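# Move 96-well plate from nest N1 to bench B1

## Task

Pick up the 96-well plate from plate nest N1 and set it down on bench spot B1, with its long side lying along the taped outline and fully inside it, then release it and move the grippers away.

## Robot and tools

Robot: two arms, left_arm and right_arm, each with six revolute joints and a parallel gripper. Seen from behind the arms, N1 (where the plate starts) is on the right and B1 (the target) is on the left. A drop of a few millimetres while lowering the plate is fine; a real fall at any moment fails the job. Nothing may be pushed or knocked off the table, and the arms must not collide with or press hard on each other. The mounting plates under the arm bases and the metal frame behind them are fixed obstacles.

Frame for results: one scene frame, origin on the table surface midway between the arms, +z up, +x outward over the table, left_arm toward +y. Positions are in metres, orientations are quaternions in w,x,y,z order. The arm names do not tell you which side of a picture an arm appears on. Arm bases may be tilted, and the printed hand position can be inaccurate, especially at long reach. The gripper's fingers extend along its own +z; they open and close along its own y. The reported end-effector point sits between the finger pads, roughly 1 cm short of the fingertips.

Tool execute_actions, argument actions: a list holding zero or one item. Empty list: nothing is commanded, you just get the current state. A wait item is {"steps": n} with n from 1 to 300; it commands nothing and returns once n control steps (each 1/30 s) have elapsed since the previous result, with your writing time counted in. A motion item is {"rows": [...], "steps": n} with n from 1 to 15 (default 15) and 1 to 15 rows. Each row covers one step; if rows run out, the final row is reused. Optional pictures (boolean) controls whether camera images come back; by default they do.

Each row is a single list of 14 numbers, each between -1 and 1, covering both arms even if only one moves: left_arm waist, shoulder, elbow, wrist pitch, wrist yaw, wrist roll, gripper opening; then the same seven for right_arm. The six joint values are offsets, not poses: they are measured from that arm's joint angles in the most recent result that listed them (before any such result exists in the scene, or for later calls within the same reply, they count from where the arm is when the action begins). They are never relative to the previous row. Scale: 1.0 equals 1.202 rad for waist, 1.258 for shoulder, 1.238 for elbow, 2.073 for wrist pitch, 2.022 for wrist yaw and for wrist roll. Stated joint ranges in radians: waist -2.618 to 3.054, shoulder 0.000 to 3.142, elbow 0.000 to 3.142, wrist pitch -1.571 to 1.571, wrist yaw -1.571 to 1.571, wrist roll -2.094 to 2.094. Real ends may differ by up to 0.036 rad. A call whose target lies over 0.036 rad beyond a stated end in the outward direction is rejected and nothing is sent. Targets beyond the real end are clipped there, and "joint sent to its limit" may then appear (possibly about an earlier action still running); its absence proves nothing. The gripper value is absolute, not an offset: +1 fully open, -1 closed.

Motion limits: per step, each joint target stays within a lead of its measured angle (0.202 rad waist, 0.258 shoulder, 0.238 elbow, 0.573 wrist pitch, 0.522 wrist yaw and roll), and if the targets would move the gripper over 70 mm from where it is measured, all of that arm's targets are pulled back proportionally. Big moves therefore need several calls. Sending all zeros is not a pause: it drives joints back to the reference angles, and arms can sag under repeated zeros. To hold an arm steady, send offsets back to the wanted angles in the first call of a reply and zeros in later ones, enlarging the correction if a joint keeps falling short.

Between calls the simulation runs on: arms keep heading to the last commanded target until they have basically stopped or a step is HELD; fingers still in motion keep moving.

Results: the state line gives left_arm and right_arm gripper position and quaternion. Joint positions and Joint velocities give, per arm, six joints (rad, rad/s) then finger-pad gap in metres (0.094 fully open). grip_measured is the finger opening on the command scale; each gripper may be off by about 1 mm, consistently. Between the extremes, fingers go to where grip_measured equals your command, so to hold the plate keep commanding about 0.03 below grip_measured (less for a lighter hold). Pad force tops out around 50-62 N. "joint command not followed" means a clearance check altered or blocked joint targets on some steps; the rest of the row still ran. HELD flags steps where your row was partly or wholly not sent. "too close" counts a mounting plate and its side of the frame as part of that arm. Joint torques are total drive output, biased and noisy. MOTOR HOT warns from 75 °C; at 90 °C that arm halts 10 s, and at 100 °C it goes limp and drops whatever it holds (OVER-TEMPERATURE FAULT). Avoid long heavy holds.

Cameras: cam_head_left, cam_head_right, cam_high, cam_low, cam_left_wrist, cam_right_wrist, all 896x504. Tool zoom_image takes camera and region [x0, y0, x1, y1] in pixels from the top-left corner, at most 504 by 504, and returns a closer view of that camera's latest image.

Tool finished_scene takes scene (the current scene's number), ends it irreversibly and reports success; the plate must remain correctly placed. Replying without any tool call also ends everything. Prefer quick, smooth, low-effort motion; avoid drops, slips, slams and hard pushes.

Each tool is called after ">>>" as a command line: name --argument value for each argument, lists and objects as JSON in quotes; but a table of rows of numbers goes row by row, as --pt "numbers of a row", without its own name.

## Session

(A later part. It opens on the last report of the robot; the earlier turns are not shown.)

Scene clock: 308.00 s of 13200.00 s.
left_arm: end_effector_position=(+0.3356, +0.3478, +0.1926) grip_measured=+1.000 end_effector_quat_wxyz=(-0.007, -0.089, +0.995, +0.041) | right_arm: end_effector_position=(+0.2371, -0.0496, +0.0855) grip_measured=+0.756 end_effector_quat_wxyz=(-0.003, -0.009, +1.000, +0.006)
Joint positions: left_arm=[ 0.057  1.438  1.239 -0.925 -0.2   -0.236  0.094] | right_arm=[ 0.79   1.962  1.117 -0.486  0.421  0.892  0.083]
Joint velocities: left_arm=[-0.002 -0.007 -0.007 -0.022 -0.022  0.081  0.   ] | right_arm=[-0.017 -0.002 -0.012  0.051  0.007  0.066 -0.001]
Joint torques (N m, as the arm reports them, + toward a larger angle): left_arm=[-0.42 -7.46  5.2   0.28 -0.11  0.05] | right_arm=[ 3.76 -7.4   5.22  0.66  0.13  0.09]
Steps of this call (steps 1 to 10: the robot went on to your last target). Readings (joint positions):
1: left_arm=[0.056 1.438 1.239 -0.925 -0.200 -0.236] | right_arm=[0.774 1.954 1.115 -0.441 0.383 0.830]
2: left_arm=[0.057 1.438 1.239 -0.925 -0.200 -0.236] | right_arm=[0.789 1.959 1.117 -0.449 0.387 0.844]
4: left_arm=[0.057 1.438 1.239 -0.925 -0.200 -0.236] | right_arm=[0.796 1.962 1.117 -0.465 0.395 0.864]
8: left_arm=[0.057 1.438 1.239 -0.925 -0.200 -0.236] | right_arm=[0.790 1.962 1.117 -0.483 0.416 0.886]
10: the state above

>>> execute_actions --actions '[{"rows": [[0,0,0,0,0,0,1,0.01,0.015,0.03,-0.01,0.002,0.01,0.733],[0,0,0,0,0,0,1,0.025,0.045,0.075,-0.024,0.004,0.024,0.733],[0,0,0,0,0,0,1,0.045,0.082,0.13,-0.041,0.007,0.041,0.733],[0,0,0,0,0,0,1,0.068,0.125,0.19,-0.06,0.01,0.06,0.733],[0,0,0,0,0,0,1,0.092,0.17,0.253,-0.079,0.013,0.079,0.733],[0,0,0,0,0,0,1,0.116,0.215,0.316,-0.098,0.016,0.098,0.733],[0,0,0,0,0,0,1,0.14,0.26,0.38,-0.117,0.02,0.117,0.733],[0,0,0,0,0,0,1,0.164,0.305,0.443,-0.136,0.023,0.136,0.733],[0,0,0,0,0,0,1,0.188,0.35,0.506,-0.155,0.027,0.154,0.733],[0,0,0,0,0,0,1,0.212,0.393,0.566,-0.172,0.03,0.171,0.733],[0,0,0,0,0,0,1,0.234,0.433,0.622,-0.187,0.033,0.186,0.733],[0,0,0,0,0,0,1,0.253,0.468,0.67,-0.198,0.035,0.196,0.733],[0,0,0,0,0,0,1,0.268,0.495,0.707,-0.206,0.036,0.203,0.733],[0,0,0,0,0,0,1,0.278,0.514,0.73,-0.206,0.036,0.203,0.733],[0,0,0,0,0,0,1,0.284,0.525,0.742,-0.206,0.036,0.203,0.733]], "steps": 15}]' --pictures false

>>> execute_actions --actions '[{"steps": 15}]'

Scene clock: 319.80 s of 13200.00 s.
left_arm: end_effector_position=(+0.3356, +0.3478, +0.1926) grip_measured=+1.000 end_effector_quat_wxyz=(-0.007, -0.089, +0.995, +0.041) | right_arm: end_effector_position=(+0.1748, +0.1521, +0.0805) grip_measured=+0.756 end_effector_quat_wxyz=(+0.010, +0.006, +0.999, +0.044)
Joint positions: left_arm=[ 0.057  1.438  1.239 -0.925 -0.2   -0.236  0.094] | right_arm=[ 1.101  2.574  1.972 -0.789  0.471  1.221  0.083]
Joint velocities: left_arm=[ 0.002 -0.012 -0.007 -0.081 -0.051  0.051  0.   ] | right_arm=[ 0.662  0.867  0.862 -0.535 -0.051  0.462 -0.   ]
Joint torques (N m, as the arm reports them, + toward a larger angle): left_arm=[-0.73 -7.48  4.99  0.27 -0.06 -0.02] | right_arm=[  5.55 -11.18   5.14   0.35   0.23   0.08]
Steps of this call (steps 1 to 30: the robot went on to your last target; steps 31 to 90: nothing new was sent; then 8.30 s passed at rest; steps 91 to 105: all 15 steps of this action). Readings (joint positions):
91: left_arm=[0.057 1.438 1.239 -0.925 -0.200 -0.236] | right_arm=[0.790 1.962 1.118 -0.492 0.427 0.901]
92: left_arm=[0.057 1.438 1.239 -0.925 -0.200 -0.236] | right_arm=[0.791 1.969 1.130 -0.505 0.428 0.906]
94: left_arm=[0.057 1.438 1.239 -0.925 -0.200 -0.236] | right_arm=[0.804 2.020 1.211 -0.555 0.432 0.931]
98: left_arm=[0.057 1.438 1.239 -0.925 -0.200 -0.236] | right_arm=[0.893 2.230 1.516 -0.641 0.451 1.031]
105: the state above

Scene clock: 320.30 s of 13200.00 s.
left_arm: end_effector_position=(+0.3356, +0.3478, +0.1926) grip_measured=+1.000 end_effector_quat_wxyz=(-0.007, -0.089, +0.995, +0.041) | right_arm: end_effector_position=(+0.1503, +0.1364, +0.0686) grip_measured=+0.756 end_effector_quat_wxyz=(-0.002, +0.000, +1.000, -0.006)
Joint positions: left_arm=[ 0.057  1.438  1.239 -0.925 -0.2   -0.236  0.094] | right_arm=[ 1.126  2.633  2.01  -0.894  0.482  1.29   0.083]
Joint velocities: left_arm=[-0.017 -0.017 -0.027  0.007 -0.037 -0.081  0.   ] | right_arm=[ 0.002 -0.012  0.007  0.022  0.007  0.066  0.   ]
Joint torques (N m, as the arm reports them, + toward a larger angle): left_arm=[-0.87 -7.52  5.15  0.29 -0.06  0.01] | right_arm=[  7.11 -11.57   6.03   0.54   0.13   0.08]
Steps of this call (steps 1 to 15: the robot went on to your last target). Readings (joint positions):
1: left_arm=[0.057 1.438 1.239 -0.925 -0.200 -0.236] | right_arm=[1.121 2.598 1.993 -0.801 0.471 1.235]
2: left_arm=[0.057 1.438 1.239 -0.925 -0.200 -0.236] | right_arm=[1.135 2.614 2.001 -0.814 0.471 1.246]
4: left_arm=[0.057 1.438 1.239 -0.925 -0.200 -0.236] | right_arm=[1.148 2.629 2.002 -0.845 0.471 1.263]
8: left_arm=[0.057 1.438 1.239 -0.925 -0.200 -0.236] | right_arm=[1.136 2.633 2.004 -0.884 0.475 1.280]
15: the state above

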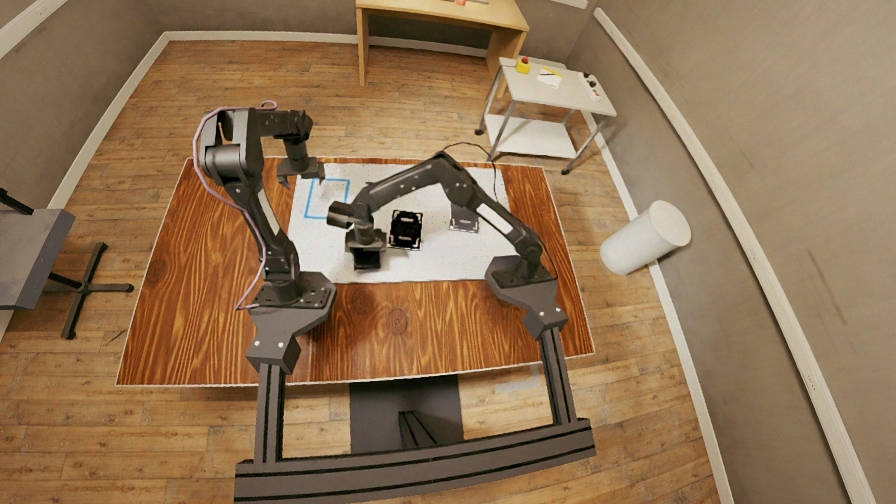

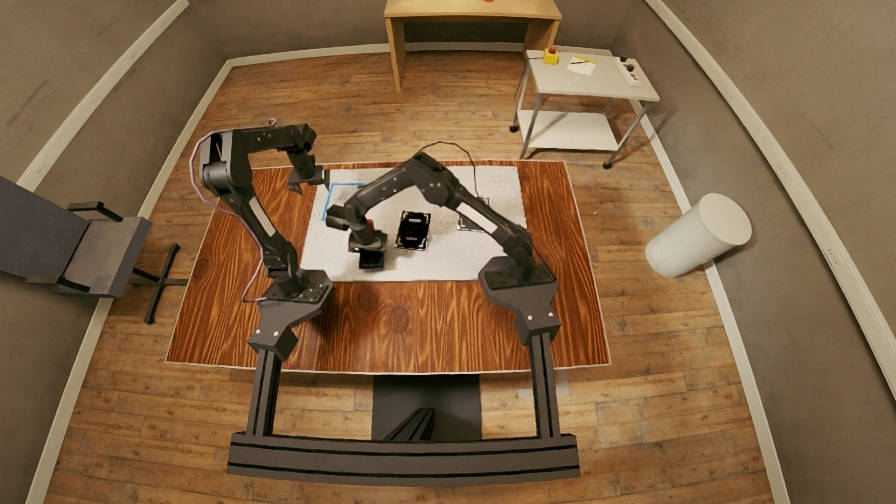

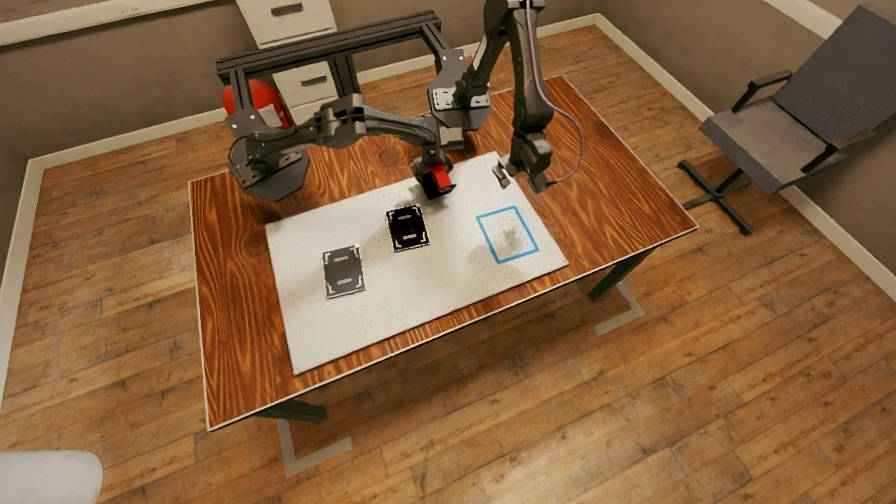

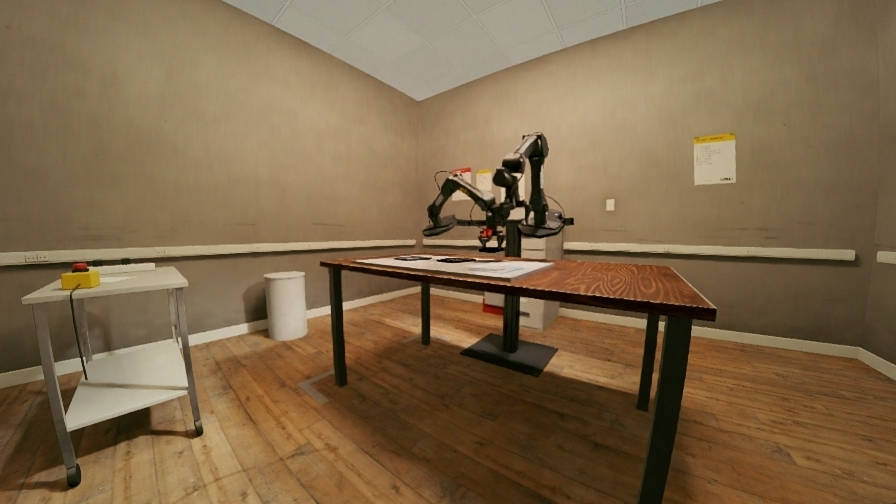

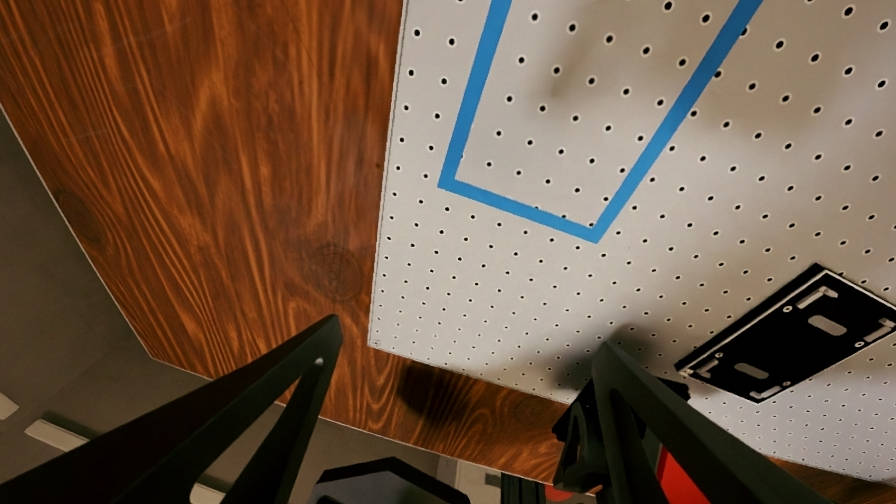

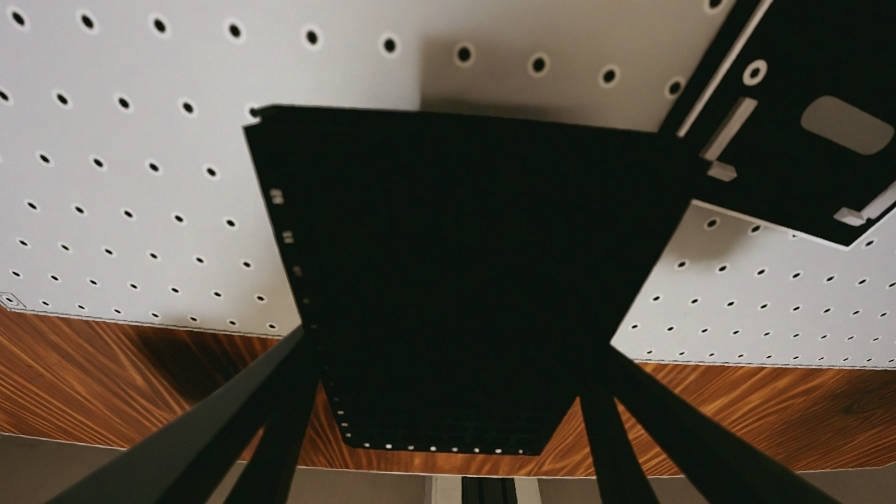

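>>> execute_actions --actions '[{"rows": [[0,0,0,0,0,0,1,-0.006,0,0.014,0,0,-0.006,0.733],[0,0,0,0,0,0,1,-0.013,0.004,0.028,-0.002,0,-0.012,0.733],[0,0,0,0,0,0,1,-0.021,0.009,0.042,-0.004,0,-0.018,0.733],[0,0,0,0,0,0,1,-0.029,0.015,0.056,-0.005,0,-0.024,0.733],[0,0,0,0,0,0,1,-0.037,0.021,0.07,-0.006,0,-0.03,0.733],[0,0,0,0,0,0,1,-0.045,0.027,0.084,-0.007,0,-0.036,0.733],[0,0,0,0,0,0,1,-0.053,0.033,0.098,-0.008,0,-0.042,0.733],[0,0,0,0,0,0,1,-0.06,0.039,0.112,-0.009,0,-0.048,0.733],[0,0,0,0,0,0,1,-0.066,0.045,0.124,-0.01,0,-0.053,0.733],[0,0,0,0,0,0,1,-0.07,0.05,0.134,-0.01,0,-0.056,0.733],[0,0,0,0,0,0,1,-0.0725,0.0556,0.141,-0.01,0,-0.056,0.733]], "steps": 15}]' --pictures false

>>> execute_actions --actions '[{"steps": 12}]'

>>> zoom_image --camera "cam_low" --region '[455, 225, 525, 275]'

Scene clock: 340.03 s of 13200.00 s.
left_arm: end_effector_position=(+0.3356, +0.3478, +0.1926) grip_measured=+1.000 end_effector_quat_wxyz=(-0.007, -0.089, +0.995, +0.041) | right_arm: end_effector_position=(+0.2087, +0.1446, +0.0536) grip_measured=+0.756 end_effector_quat_wxyz=(+0.007, +0.022, +1.000, +0.008)
Joint positions: left_arm=[ 0.057  1.438  1.239 -0.925 -0.2   -0.236  0.094] | right_arm=[ 1.022  2.685  2.161 -0.903  0.481  1.2    0.083]
Joint velocities: left_arm=[ 0.002  0.007  0.002 -0.007  0.007  0.066  0.   ] | right_arm=[-0.056  0.022 -0.002  0.066 -0.066 -0.139 -0.001]
Joint torques (N m, as the arm reports them, + toward a larger angle): left_arm=[-0.87 -7.31  5.08  0.29 -0.04 -0.01] | right_arm=[  8.36 -10.29   6.09   0.67   0.03  -0.12]
Steps of this call (steps 1 to 15: the robot went on to your last target; steps 16 to 90: nothing new was sent; then 16.23 s passed at rest; steps 91 to 105: all 15 steps of this action). Readings (joint positions):
91: left_arm=[0.057 1.438 1.239 -0.925 -0.200 -0.236] | right_arm=[1.125 2.633 2.010 -0.897 0.482 1.292]
92: left_arm=[0.057 1.438 1.239 -0.925 -0.200 -0.236] | right_arm=[1.124 2.633 2.010 -0.897 0.482 1.289]
94: left_arm=[0.057 1.438 1.239 -0.925 -0.200 -0.236] | right_arm=[1.117 2.637 2.024 -0.902 0.481 1.279]
98: left_arm=[0.057 1.438 1.239 -0.925 -0.200 -0.236] | right_arm=[1.081 2.661 2.093 -0.904 0.481 1.245]
105: the state above

Scene clock: 340.43 s of 13200.00 s.
left_arm: end_effector_position=(+0.3356, +0.3478, +0.1926) grip_measured=+1.000 end_effector_quat_wxyz=(-0.007, -0.089, +0.995, +0.041) | right_arm: end_effector_position=(+0.2060, +0.1435, +0.0498) grip_measured=+0.756 end_effector_quat_wxyz=(+0.006, +0.014, +1.000, +0.004)
Joint positions: left_arm=[ 0.057  1.438  1.239 -0.925 -0.2   -0.236  0.094] | right_arm=[ 1.022  2.694  2.161 -0.903  0.481  1.188  0.083]
Joint velocities: left_arm=[-0.002 -0.007 -0.007 -0.037  0.037 -0.007  0.   ] | right_arm=[-0.002  0.002  0.017  0.022 -0.007  0.007  0.   ]
Joint torques (N m, as the arm reports them, + toward a larger angle): left_arm=[-0.86 -7.46  5.21  0.29 -0.04  0.02] | right_arm=[  8.18 -10.84   6.11   0.65   0.02  -0.13]
Steps of this call (steps 1 to 12: the robot went on to your last target). Readings (joint positions):
1: left_arm=[0.057 1.438 1.239 -0.925 -0.200 -0.236] | right_arm=[1.022 2.686 2.161 -0.903 0.481 1.197]
2: left_arm=[0.057 1.438 1.239 -0.925 -0.200 -0.236] | right_arm=[1.022 2.687 2.161 -0.903 0.481 1.195]
4: left_arm=[0.057 1.438 1.239 -0.925 -0.200 -0.236] | right_arm=[1.022 2.690 2.161 -0.903 0.481 1.192]
8: left_arm=[0.057 1.438 1.239 -0.925 -0.200 -0.236] | right_arm=[1.022 2.693 2.161 -0.903 0.481 1.189]
12: the state above

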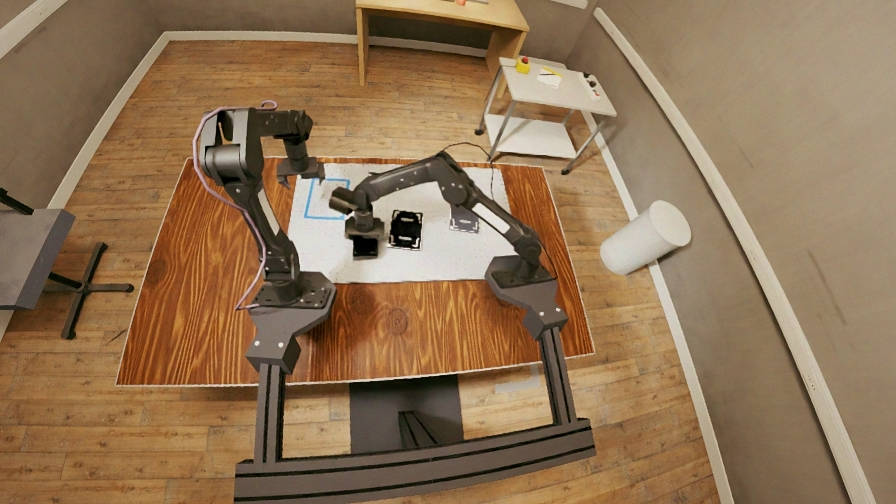

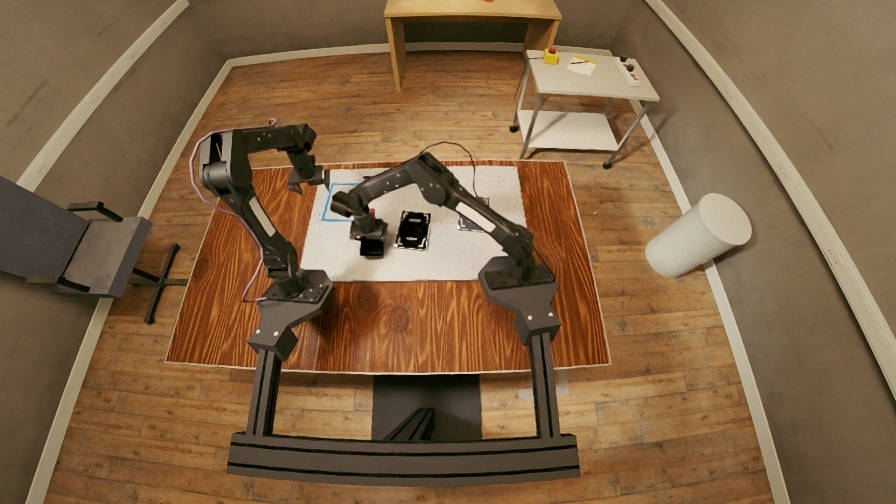

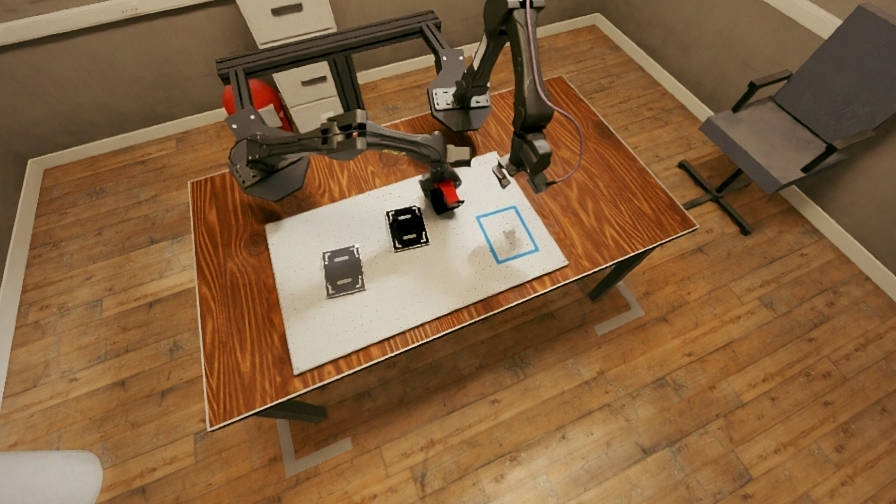

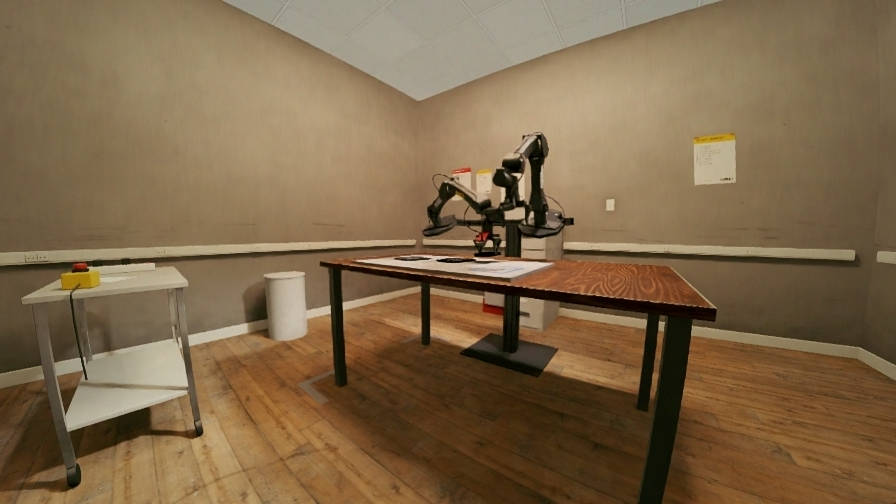

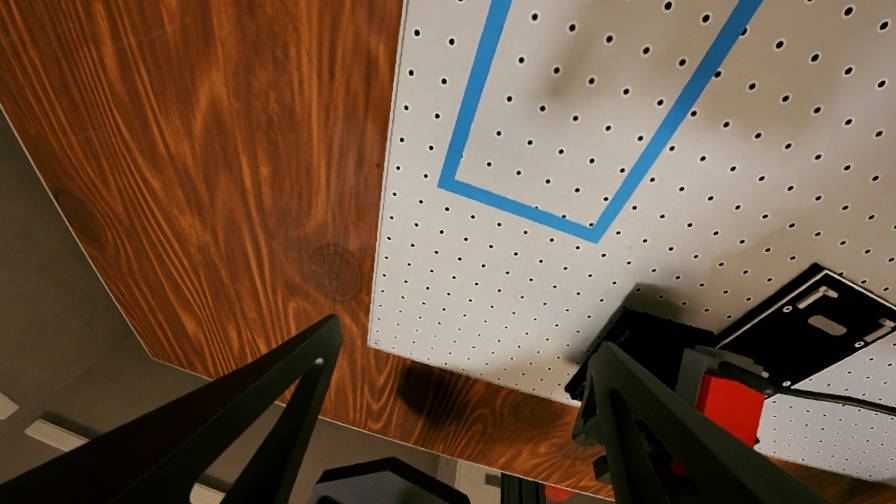

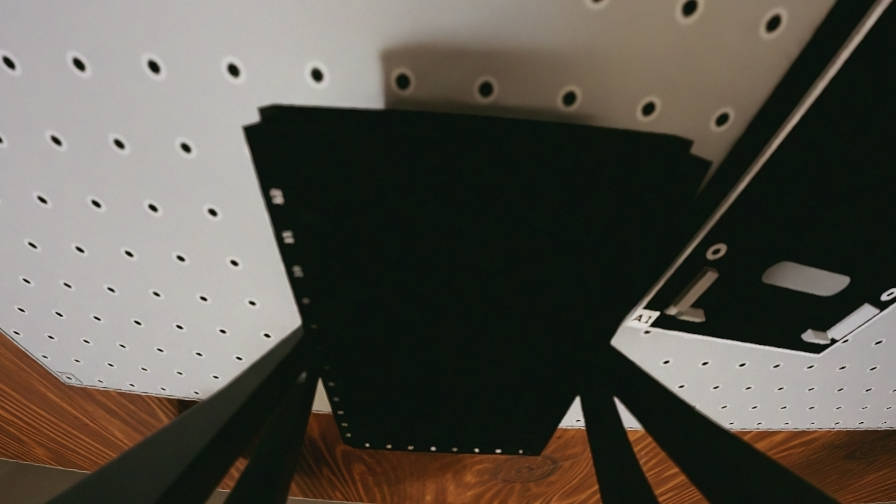

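Region (455, 225, 525, 275) of cam_low's 896x504 image, scaled by 7.200, with more detail than that image has; it fills the top 360 rows of this view, and the rest is white.

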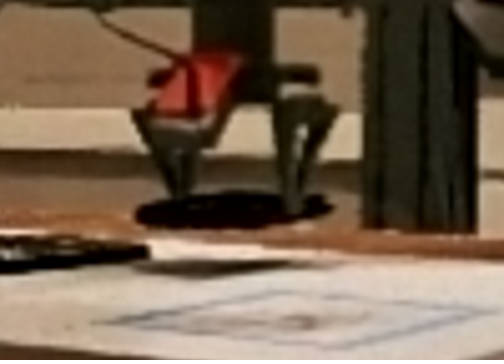

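>>> execute_actions --actions '[{"rows": [[0,0,0,0,0,0,1,0,0.008,0,0.002,0,0,0.733],[0,0,0,0,0,0,1,0,0.014,0,0.004,0,0,0.733],[0,0,0,0,0,0,1,0,0.019,0,0.006,0,0,0.733],[0,0,0,0,0,0,1,0,0.023,0,0.008,0,0,0.733],[0,0,0,0,0,0,1,0,0.027,0,0.01,0,0,0.733],[0,0,0,0,0,0,1,0,0.03,0,0.012,0,0,0.733],[0,0,0,0,0,0,1,0,0.033,0,0.014,0,0,0.733],[0,0,0,0,0,0,1,0,0.036,0,0.016,0,0,0.733],[0,0,0,0,0,0,1,0,0.039,0,0.018,0,0,0.733],[0,0,0,0,0,0,1,0,0.042,0,0.019,0,0,0.733],[0,0,0,0,0,0,1,0,0.0445,0,0.019,0,0,0.733]], "steps": 15}]' --pictures false

>>> execute_actions --actions '[{"steps": 15}]'

>>> zoom_image --camera "cam_low" --region '[455, 225, 525, 275]'

Scene clock: 359.20 s of 13200.00 s.
left_arm: end_effector_position=(+0.3356, +0.3478, +0.1926) grip_measured=+1.000 end_effector_quat_wxyz=(-0.007, -0.089, +0.995, +0.041) | right_arm: end_effector_position=(+0.1923, +0.1407, +0.0273) grip_measured=+0.756 end_effector_quat_wxyz=(+0.001, +0.007, +1.000, -0.007)
Joint positions: left_arm=[ 0.057  1.438  1.239 -0.925 -0.2   -0.236  0.094] | right_arm=[ 1.022  2.746  2.161 -0.879  0.481  1.187  0.083]
Joint velocities: left_arm=[-0.002  0.012  0.002 -0.007 -0.081 -0.081  0.   ] | right_arm=[ 0.002  0.037 -0.007 -0.066  0.051 -0.007  0.   ]
Joint torques (N m, as the arm reports them, + toward a larger angle): left_arm=[-0.75 -7.5   4.88  0.29 -0.04  0.01] | right_arm=[  6.73 -11.29   4.24   0.83   0.01  -0.01]
Steps of this call (steps 1 to 30: the robot went on to your last target; steps 31 to 90: nothing new was sent; then 15.27 s passed at rest; steps 91 to 105: all 15 steps of this action). Readings (joint positions):
91: left_arm=[0.057 1.438 1.239 -0.925 -0.200 -0.236] | right_arm=[1.022 2.694 2.161 -0.903 0.481 1.187]
92: left_arm=[0.057 1.438 1.239 -0.925 -0.200 -0.236] | right_arm=[1.022 2.694 2.161 -0.903 0.481 1.187]
94: left_arm=[0.057 1.438 1.239 -0.925 -0.200 -0.236] | right_arm=[1.022 2.696 2.161 -0.901 0.481 1.187]
98: left_arm=[0.057 1.438 1.239 -0.925 -0.200 -0.236] | right_arm=[1.022 2.714 2.161 -0.890 0.481 1.187]
105: the state above

Scene clock: 359.70 s of 13200.00 s.
left_arm: end_effector_position=(+0.3356, +0.3478, +0.1926) grip_measured=+1.000 end_effector_quat_wxyz=(-0.007, -0.089, +0.995, +0.041) | right_arm: end_effector_position=(+0.1926, +0.1418, +0.0269) grip_measured=+0.756 end_effector_quat_wxyz=(+0.002, +0.008, +1.000, -0.005)
Joint positions: left_arm=[ 0.057  1.438  1.239 -0.925 -0.2   -0.236  0.094] | right_arm=[ 1.022  2.747  2.161 -0.873  0.481  1.187  0.083]
Joint velocities: left_arm=[-0.002 -0.007  0.007 -0.066 -0.051 -0.037  0.   ] | right_arm=[-0.002 -0.002 -0.007  0.051  0.037 -0.022  0.   ]
Joint torques (N m, as the arm reports them, + toward a larger angle): left_arm=[-0.86 -7.34  5.06  0.27  0.01  0.01] | right_arm=[  6.73 -11.14   4.21   0.79   0.01  -0.01]
Steps of this call (steps 1 to 15: the robot went on to your last target). Readings (joint positions):
1: left_arm=[0.057 1.438 1.239 -0.925 -0.200 -0.236] | right_arm=[1.022 2.747 2.161 -0.879 0.481 1.187]
2: left_arm=[0.057 1.438 1.239 -0.925 -0.200 -0.236] | right_arm=[1.022 2.747 2.161 -0.879 0.481 1.187]
4: left_arm=[0.057 1.438 1.239 -0.925 -0.200 -0.236] | right_arm=[1.022 2.747 2.161 -0.876 0.481 1.187]
8: left_arm=[0.057 1.438 1.239 -0.925 -0.200 -0.236] | right_arm=[1.022 2.747 2.161 -0.874 0.481 1.187]
15: the state above
All arms were judged still, so your last target was given up. Only a new action makes them travel on or press farther. Fingers that are still opening or closing keep moving.

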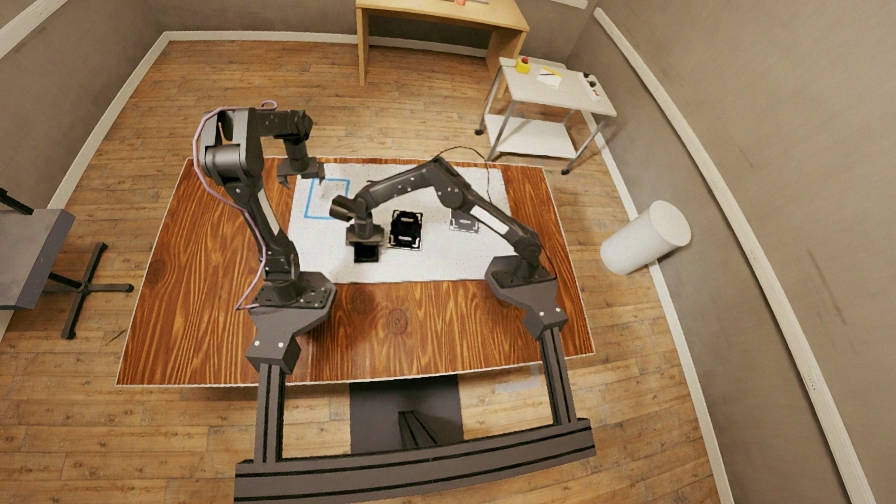

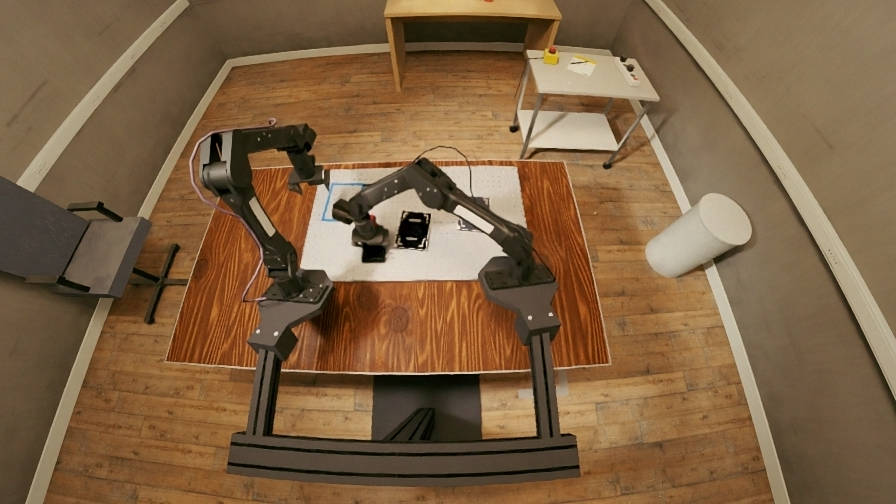

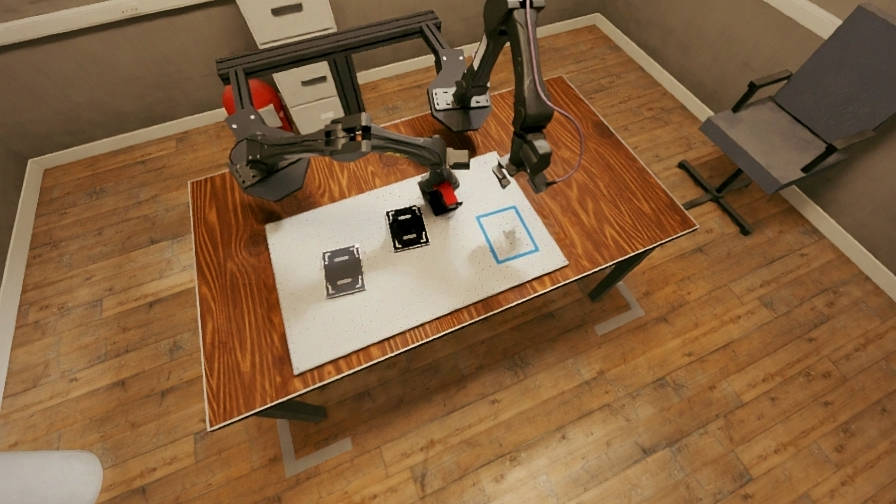

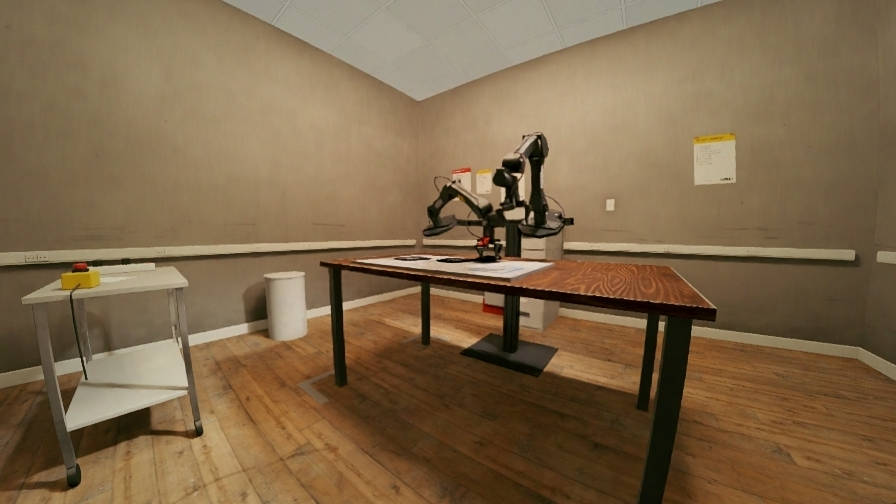

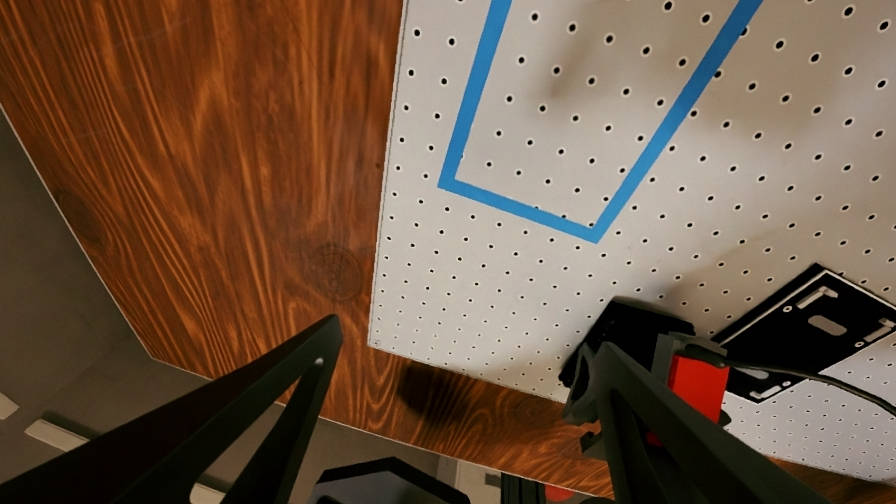

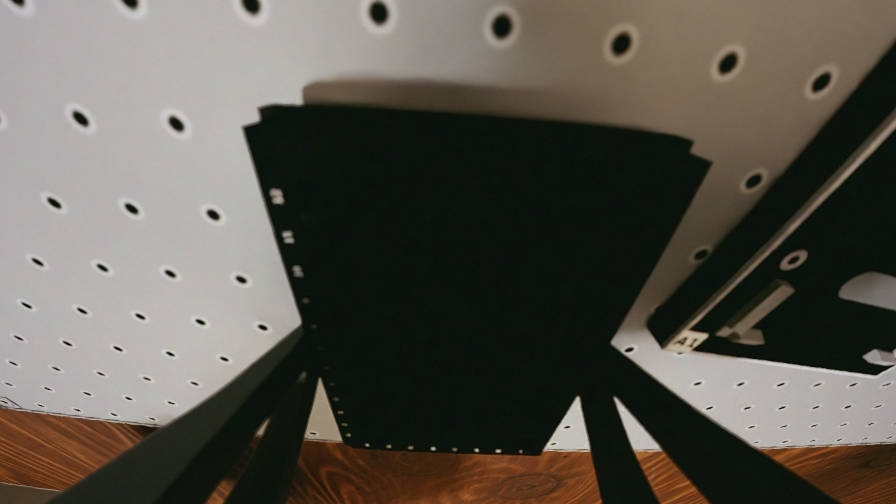

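Region (455, 225, 525, 275) of cam_low's 896x504 image, scaled by 7.200, with more detail than that image has; it fills the top 360 rows of this view, and the rest is white.

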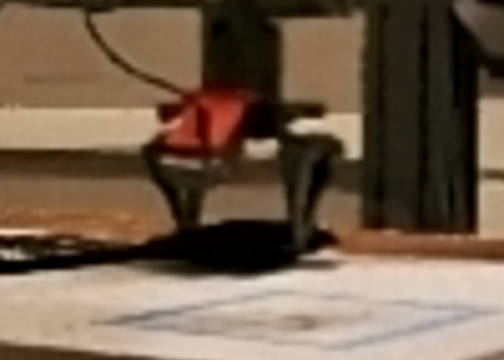

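>>> execute_actions --actions '[{"rows": [[0,0,0,0,0,0,1,0,0.008,0,0,0,0,0.733],[0,0,0,0,0,0,1,0,0.012,0,0.001,0,0,0.733],[0,0,0,0,0,0,1,0,0.015,0,0.002,0,0,0.733],[0,0,0,0,0,0,1,0,0.017,0,0.003,0,0,0.733],[0,0,0,0,0,0,1,0,0.019,0,0.004,0,0,0.733],[0,0,0,0,0,0,1,0,0.021,0,0.005,0,0,0.733],[0,0,0,0,0,0,1,0,0.022,0,0.006,0,0,0.733],[0,0,0,0,0,0,1,0,0.023,0,0.007,0,0,0.733],[0,0,0,0,0,0,1,0,0.024,0,0.008,0,0,0.733]], "steps": 15}]' --pictures false

>>> execute_actions --actions '[{"steps": 12}]'

Scene clock: 371.50 s of 13200.00 s.
left_arm: end_effector_position=(+0.3356, +0.3478, +0.1926) grip_measured=+1.000 end_effector_quat_wxyz=(-0.007, -0.089, +0.995, +0.041) | right_arm: end_effector_position=(+0.1871, +0.1401, +0.0183) grip_measured=+0.756 end_effector_quat_wxyz=(-0.000, +0.005, +1.000, -0.010)
Joint positions: left_arm=[ 0.057  1.438  1.239 -0.925 -0.2   -0.236  0.094] | right_arm=[ 1.022  2.767  2.161 -0.865  0.481  1.187  0.083]
Joint velocities: left_arm=[ 0.002 -0.012 -0.002 -0.007 -0.007 -0.037  0.   ] | right_arm=[-0.002  0.002  0.022 -0.007  0.007 -0.037 -0.   ]
Joint torques (N m, as the arm reports them, + toward a larger angle): left_arm=[-0.77 -7.42  5.13  0.26 -0.05 -0.01] | right_arm=[  6.81 -10.64   4.17   0.73   0.01  -0.02]
Steps of this call (steps 1 to 90: nothing new was sent; then 8.30 s passed at rest; steps 91 to 105: all 15 steps of this action). Readings (joint positions):
91: left_arm=[0.057 1.438 1.239 -0.925 -0.200 -0.236] | right_arm=[1.022 2.747 2.161 -0.873 0.481 1.187]
92: left_arm=[0.057 1.438 1.239 -0.925 -0.200 -0.236] | right_arm=[1.022 2.747 2.161 -0.873 0.481 1.187]
94: left_arm=[0.057 1.438 1.239 -0.925 -0.200 -0.236] | right_arm=[1.022 2.748 2.161 -0.873 0.481 1.187]
98: left_arm=[0.057 1.438 1.239 -0.925 -0.200 -0.236] | right_arm=[1.022 2.757 2.161 -0.869 0.481 1.187]
105: the state above

Scene clock: 371.90 s of 13200.00 s.
left_arm: end_effector_position=(+0.3356, +0.3478, +0.1926) grip_measured=+1.000 end_effector_quat_wxyz=(-0.007, -0.089, +0.995, +0.041) | right_arm: end_effector_position=(+0.1872, +0.1404, +0.0183) grip_measured=+0.756 end_effector_quat_wxyz=(-0.000, +0.005, +1.000, -0.010)
Joint positions: left_arm=[ 0.057  1.438  1.239 -0.925 -0.2   -0.236  0.094] | right_arm=[ 1.022  2.767  2.161 -0.864  0.481  1.187  0.083]
Joint velocities: left_arm=[ 0.017 -0.032 -0.002  0.007 -0.022 -0.051  0.   ] | right_arm=[-0.002 -0.002 -0.002 -0.051 -0.051  0.081  0.001]
Joint torques (N m, as the arm reports them, + toward a larger angle): left_arm=[-0.78 -7.45  5.06  0.26 -0.05  0.05] | right_arm=[  6.74 -10.66   4.2    0.76   0.01  -0.02]
Steps of this call (steps 1 to 12: the robot went on to your last target). Readings (joint positions):
1: left_arm=[0.057 1.438 1.239 -0.925 -0.200 -0.236] | right_arm=[1.022 2.767 2.161 -0.864 0.481 1.187]
2: left_arm=[0.057 1.438 1.239 -0.925 -0.200 -0.236] | right_arm=[1.022 2.767 2.161 -0.864 0.481 1.187]
4: left_arm=[0.057 1.438 1.239 -0.925 -0.200 -0.236] | right_arm=[1.022 2.767 2.161 -0.864 0.481 1.187]
8: left_arm=[0.057 1.438 1.239 -0.925 -0.200 -0.236] | right_arm=[1.022 2.767 2.161 -0.864 0.481 1.187]
12: the state above

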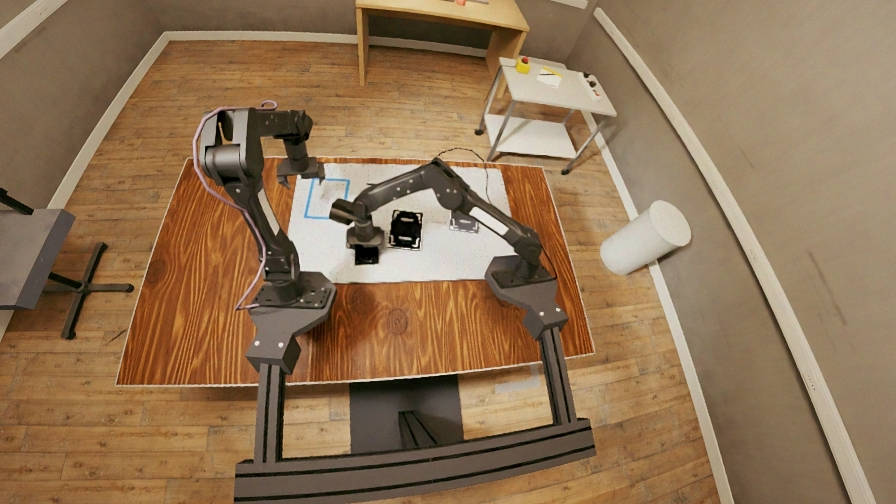

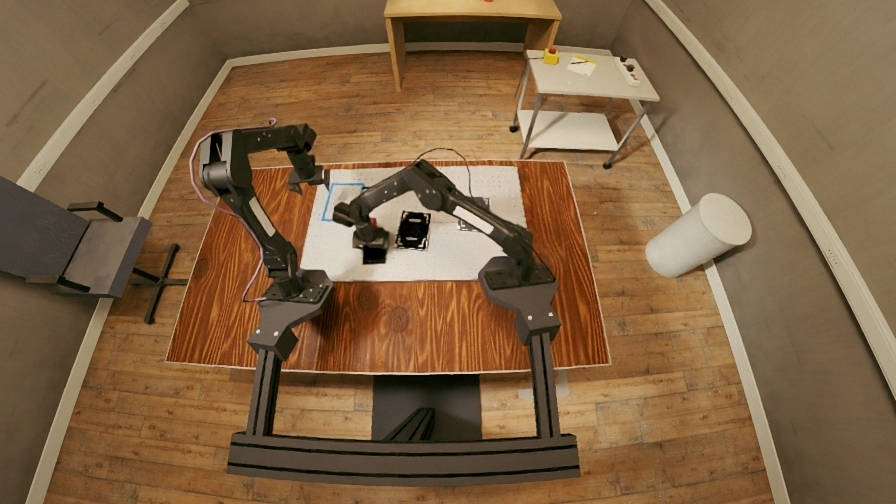

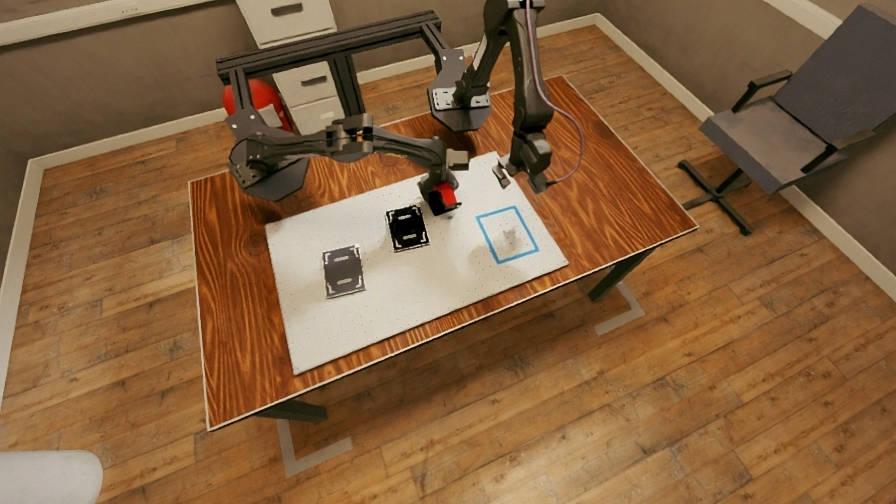

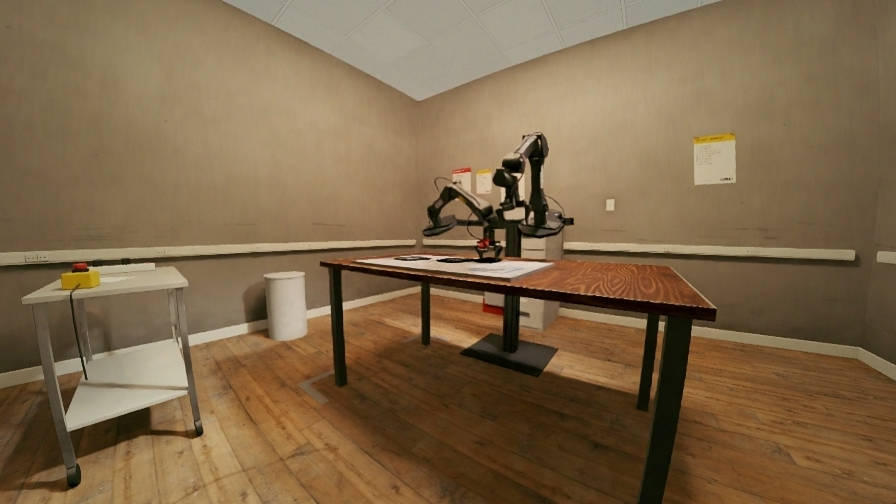

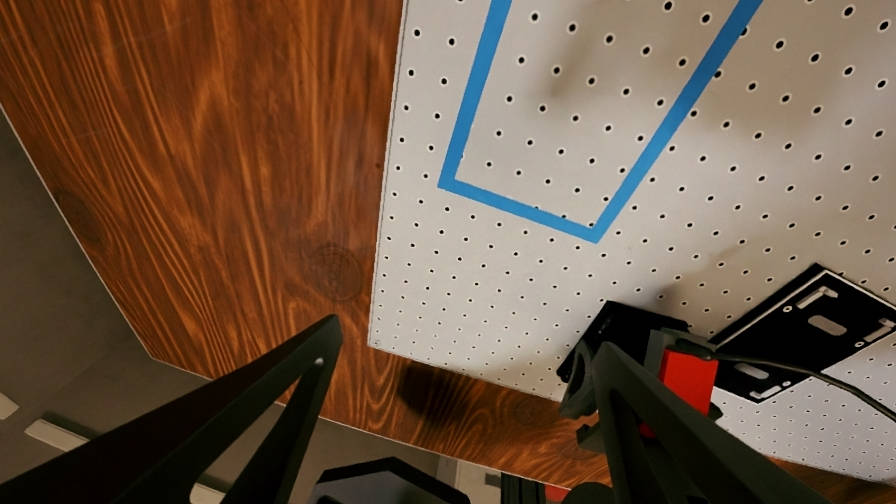

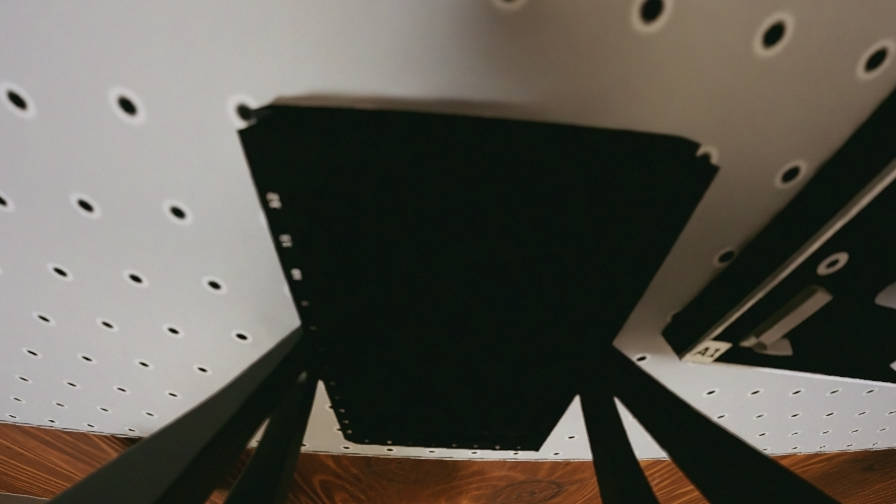

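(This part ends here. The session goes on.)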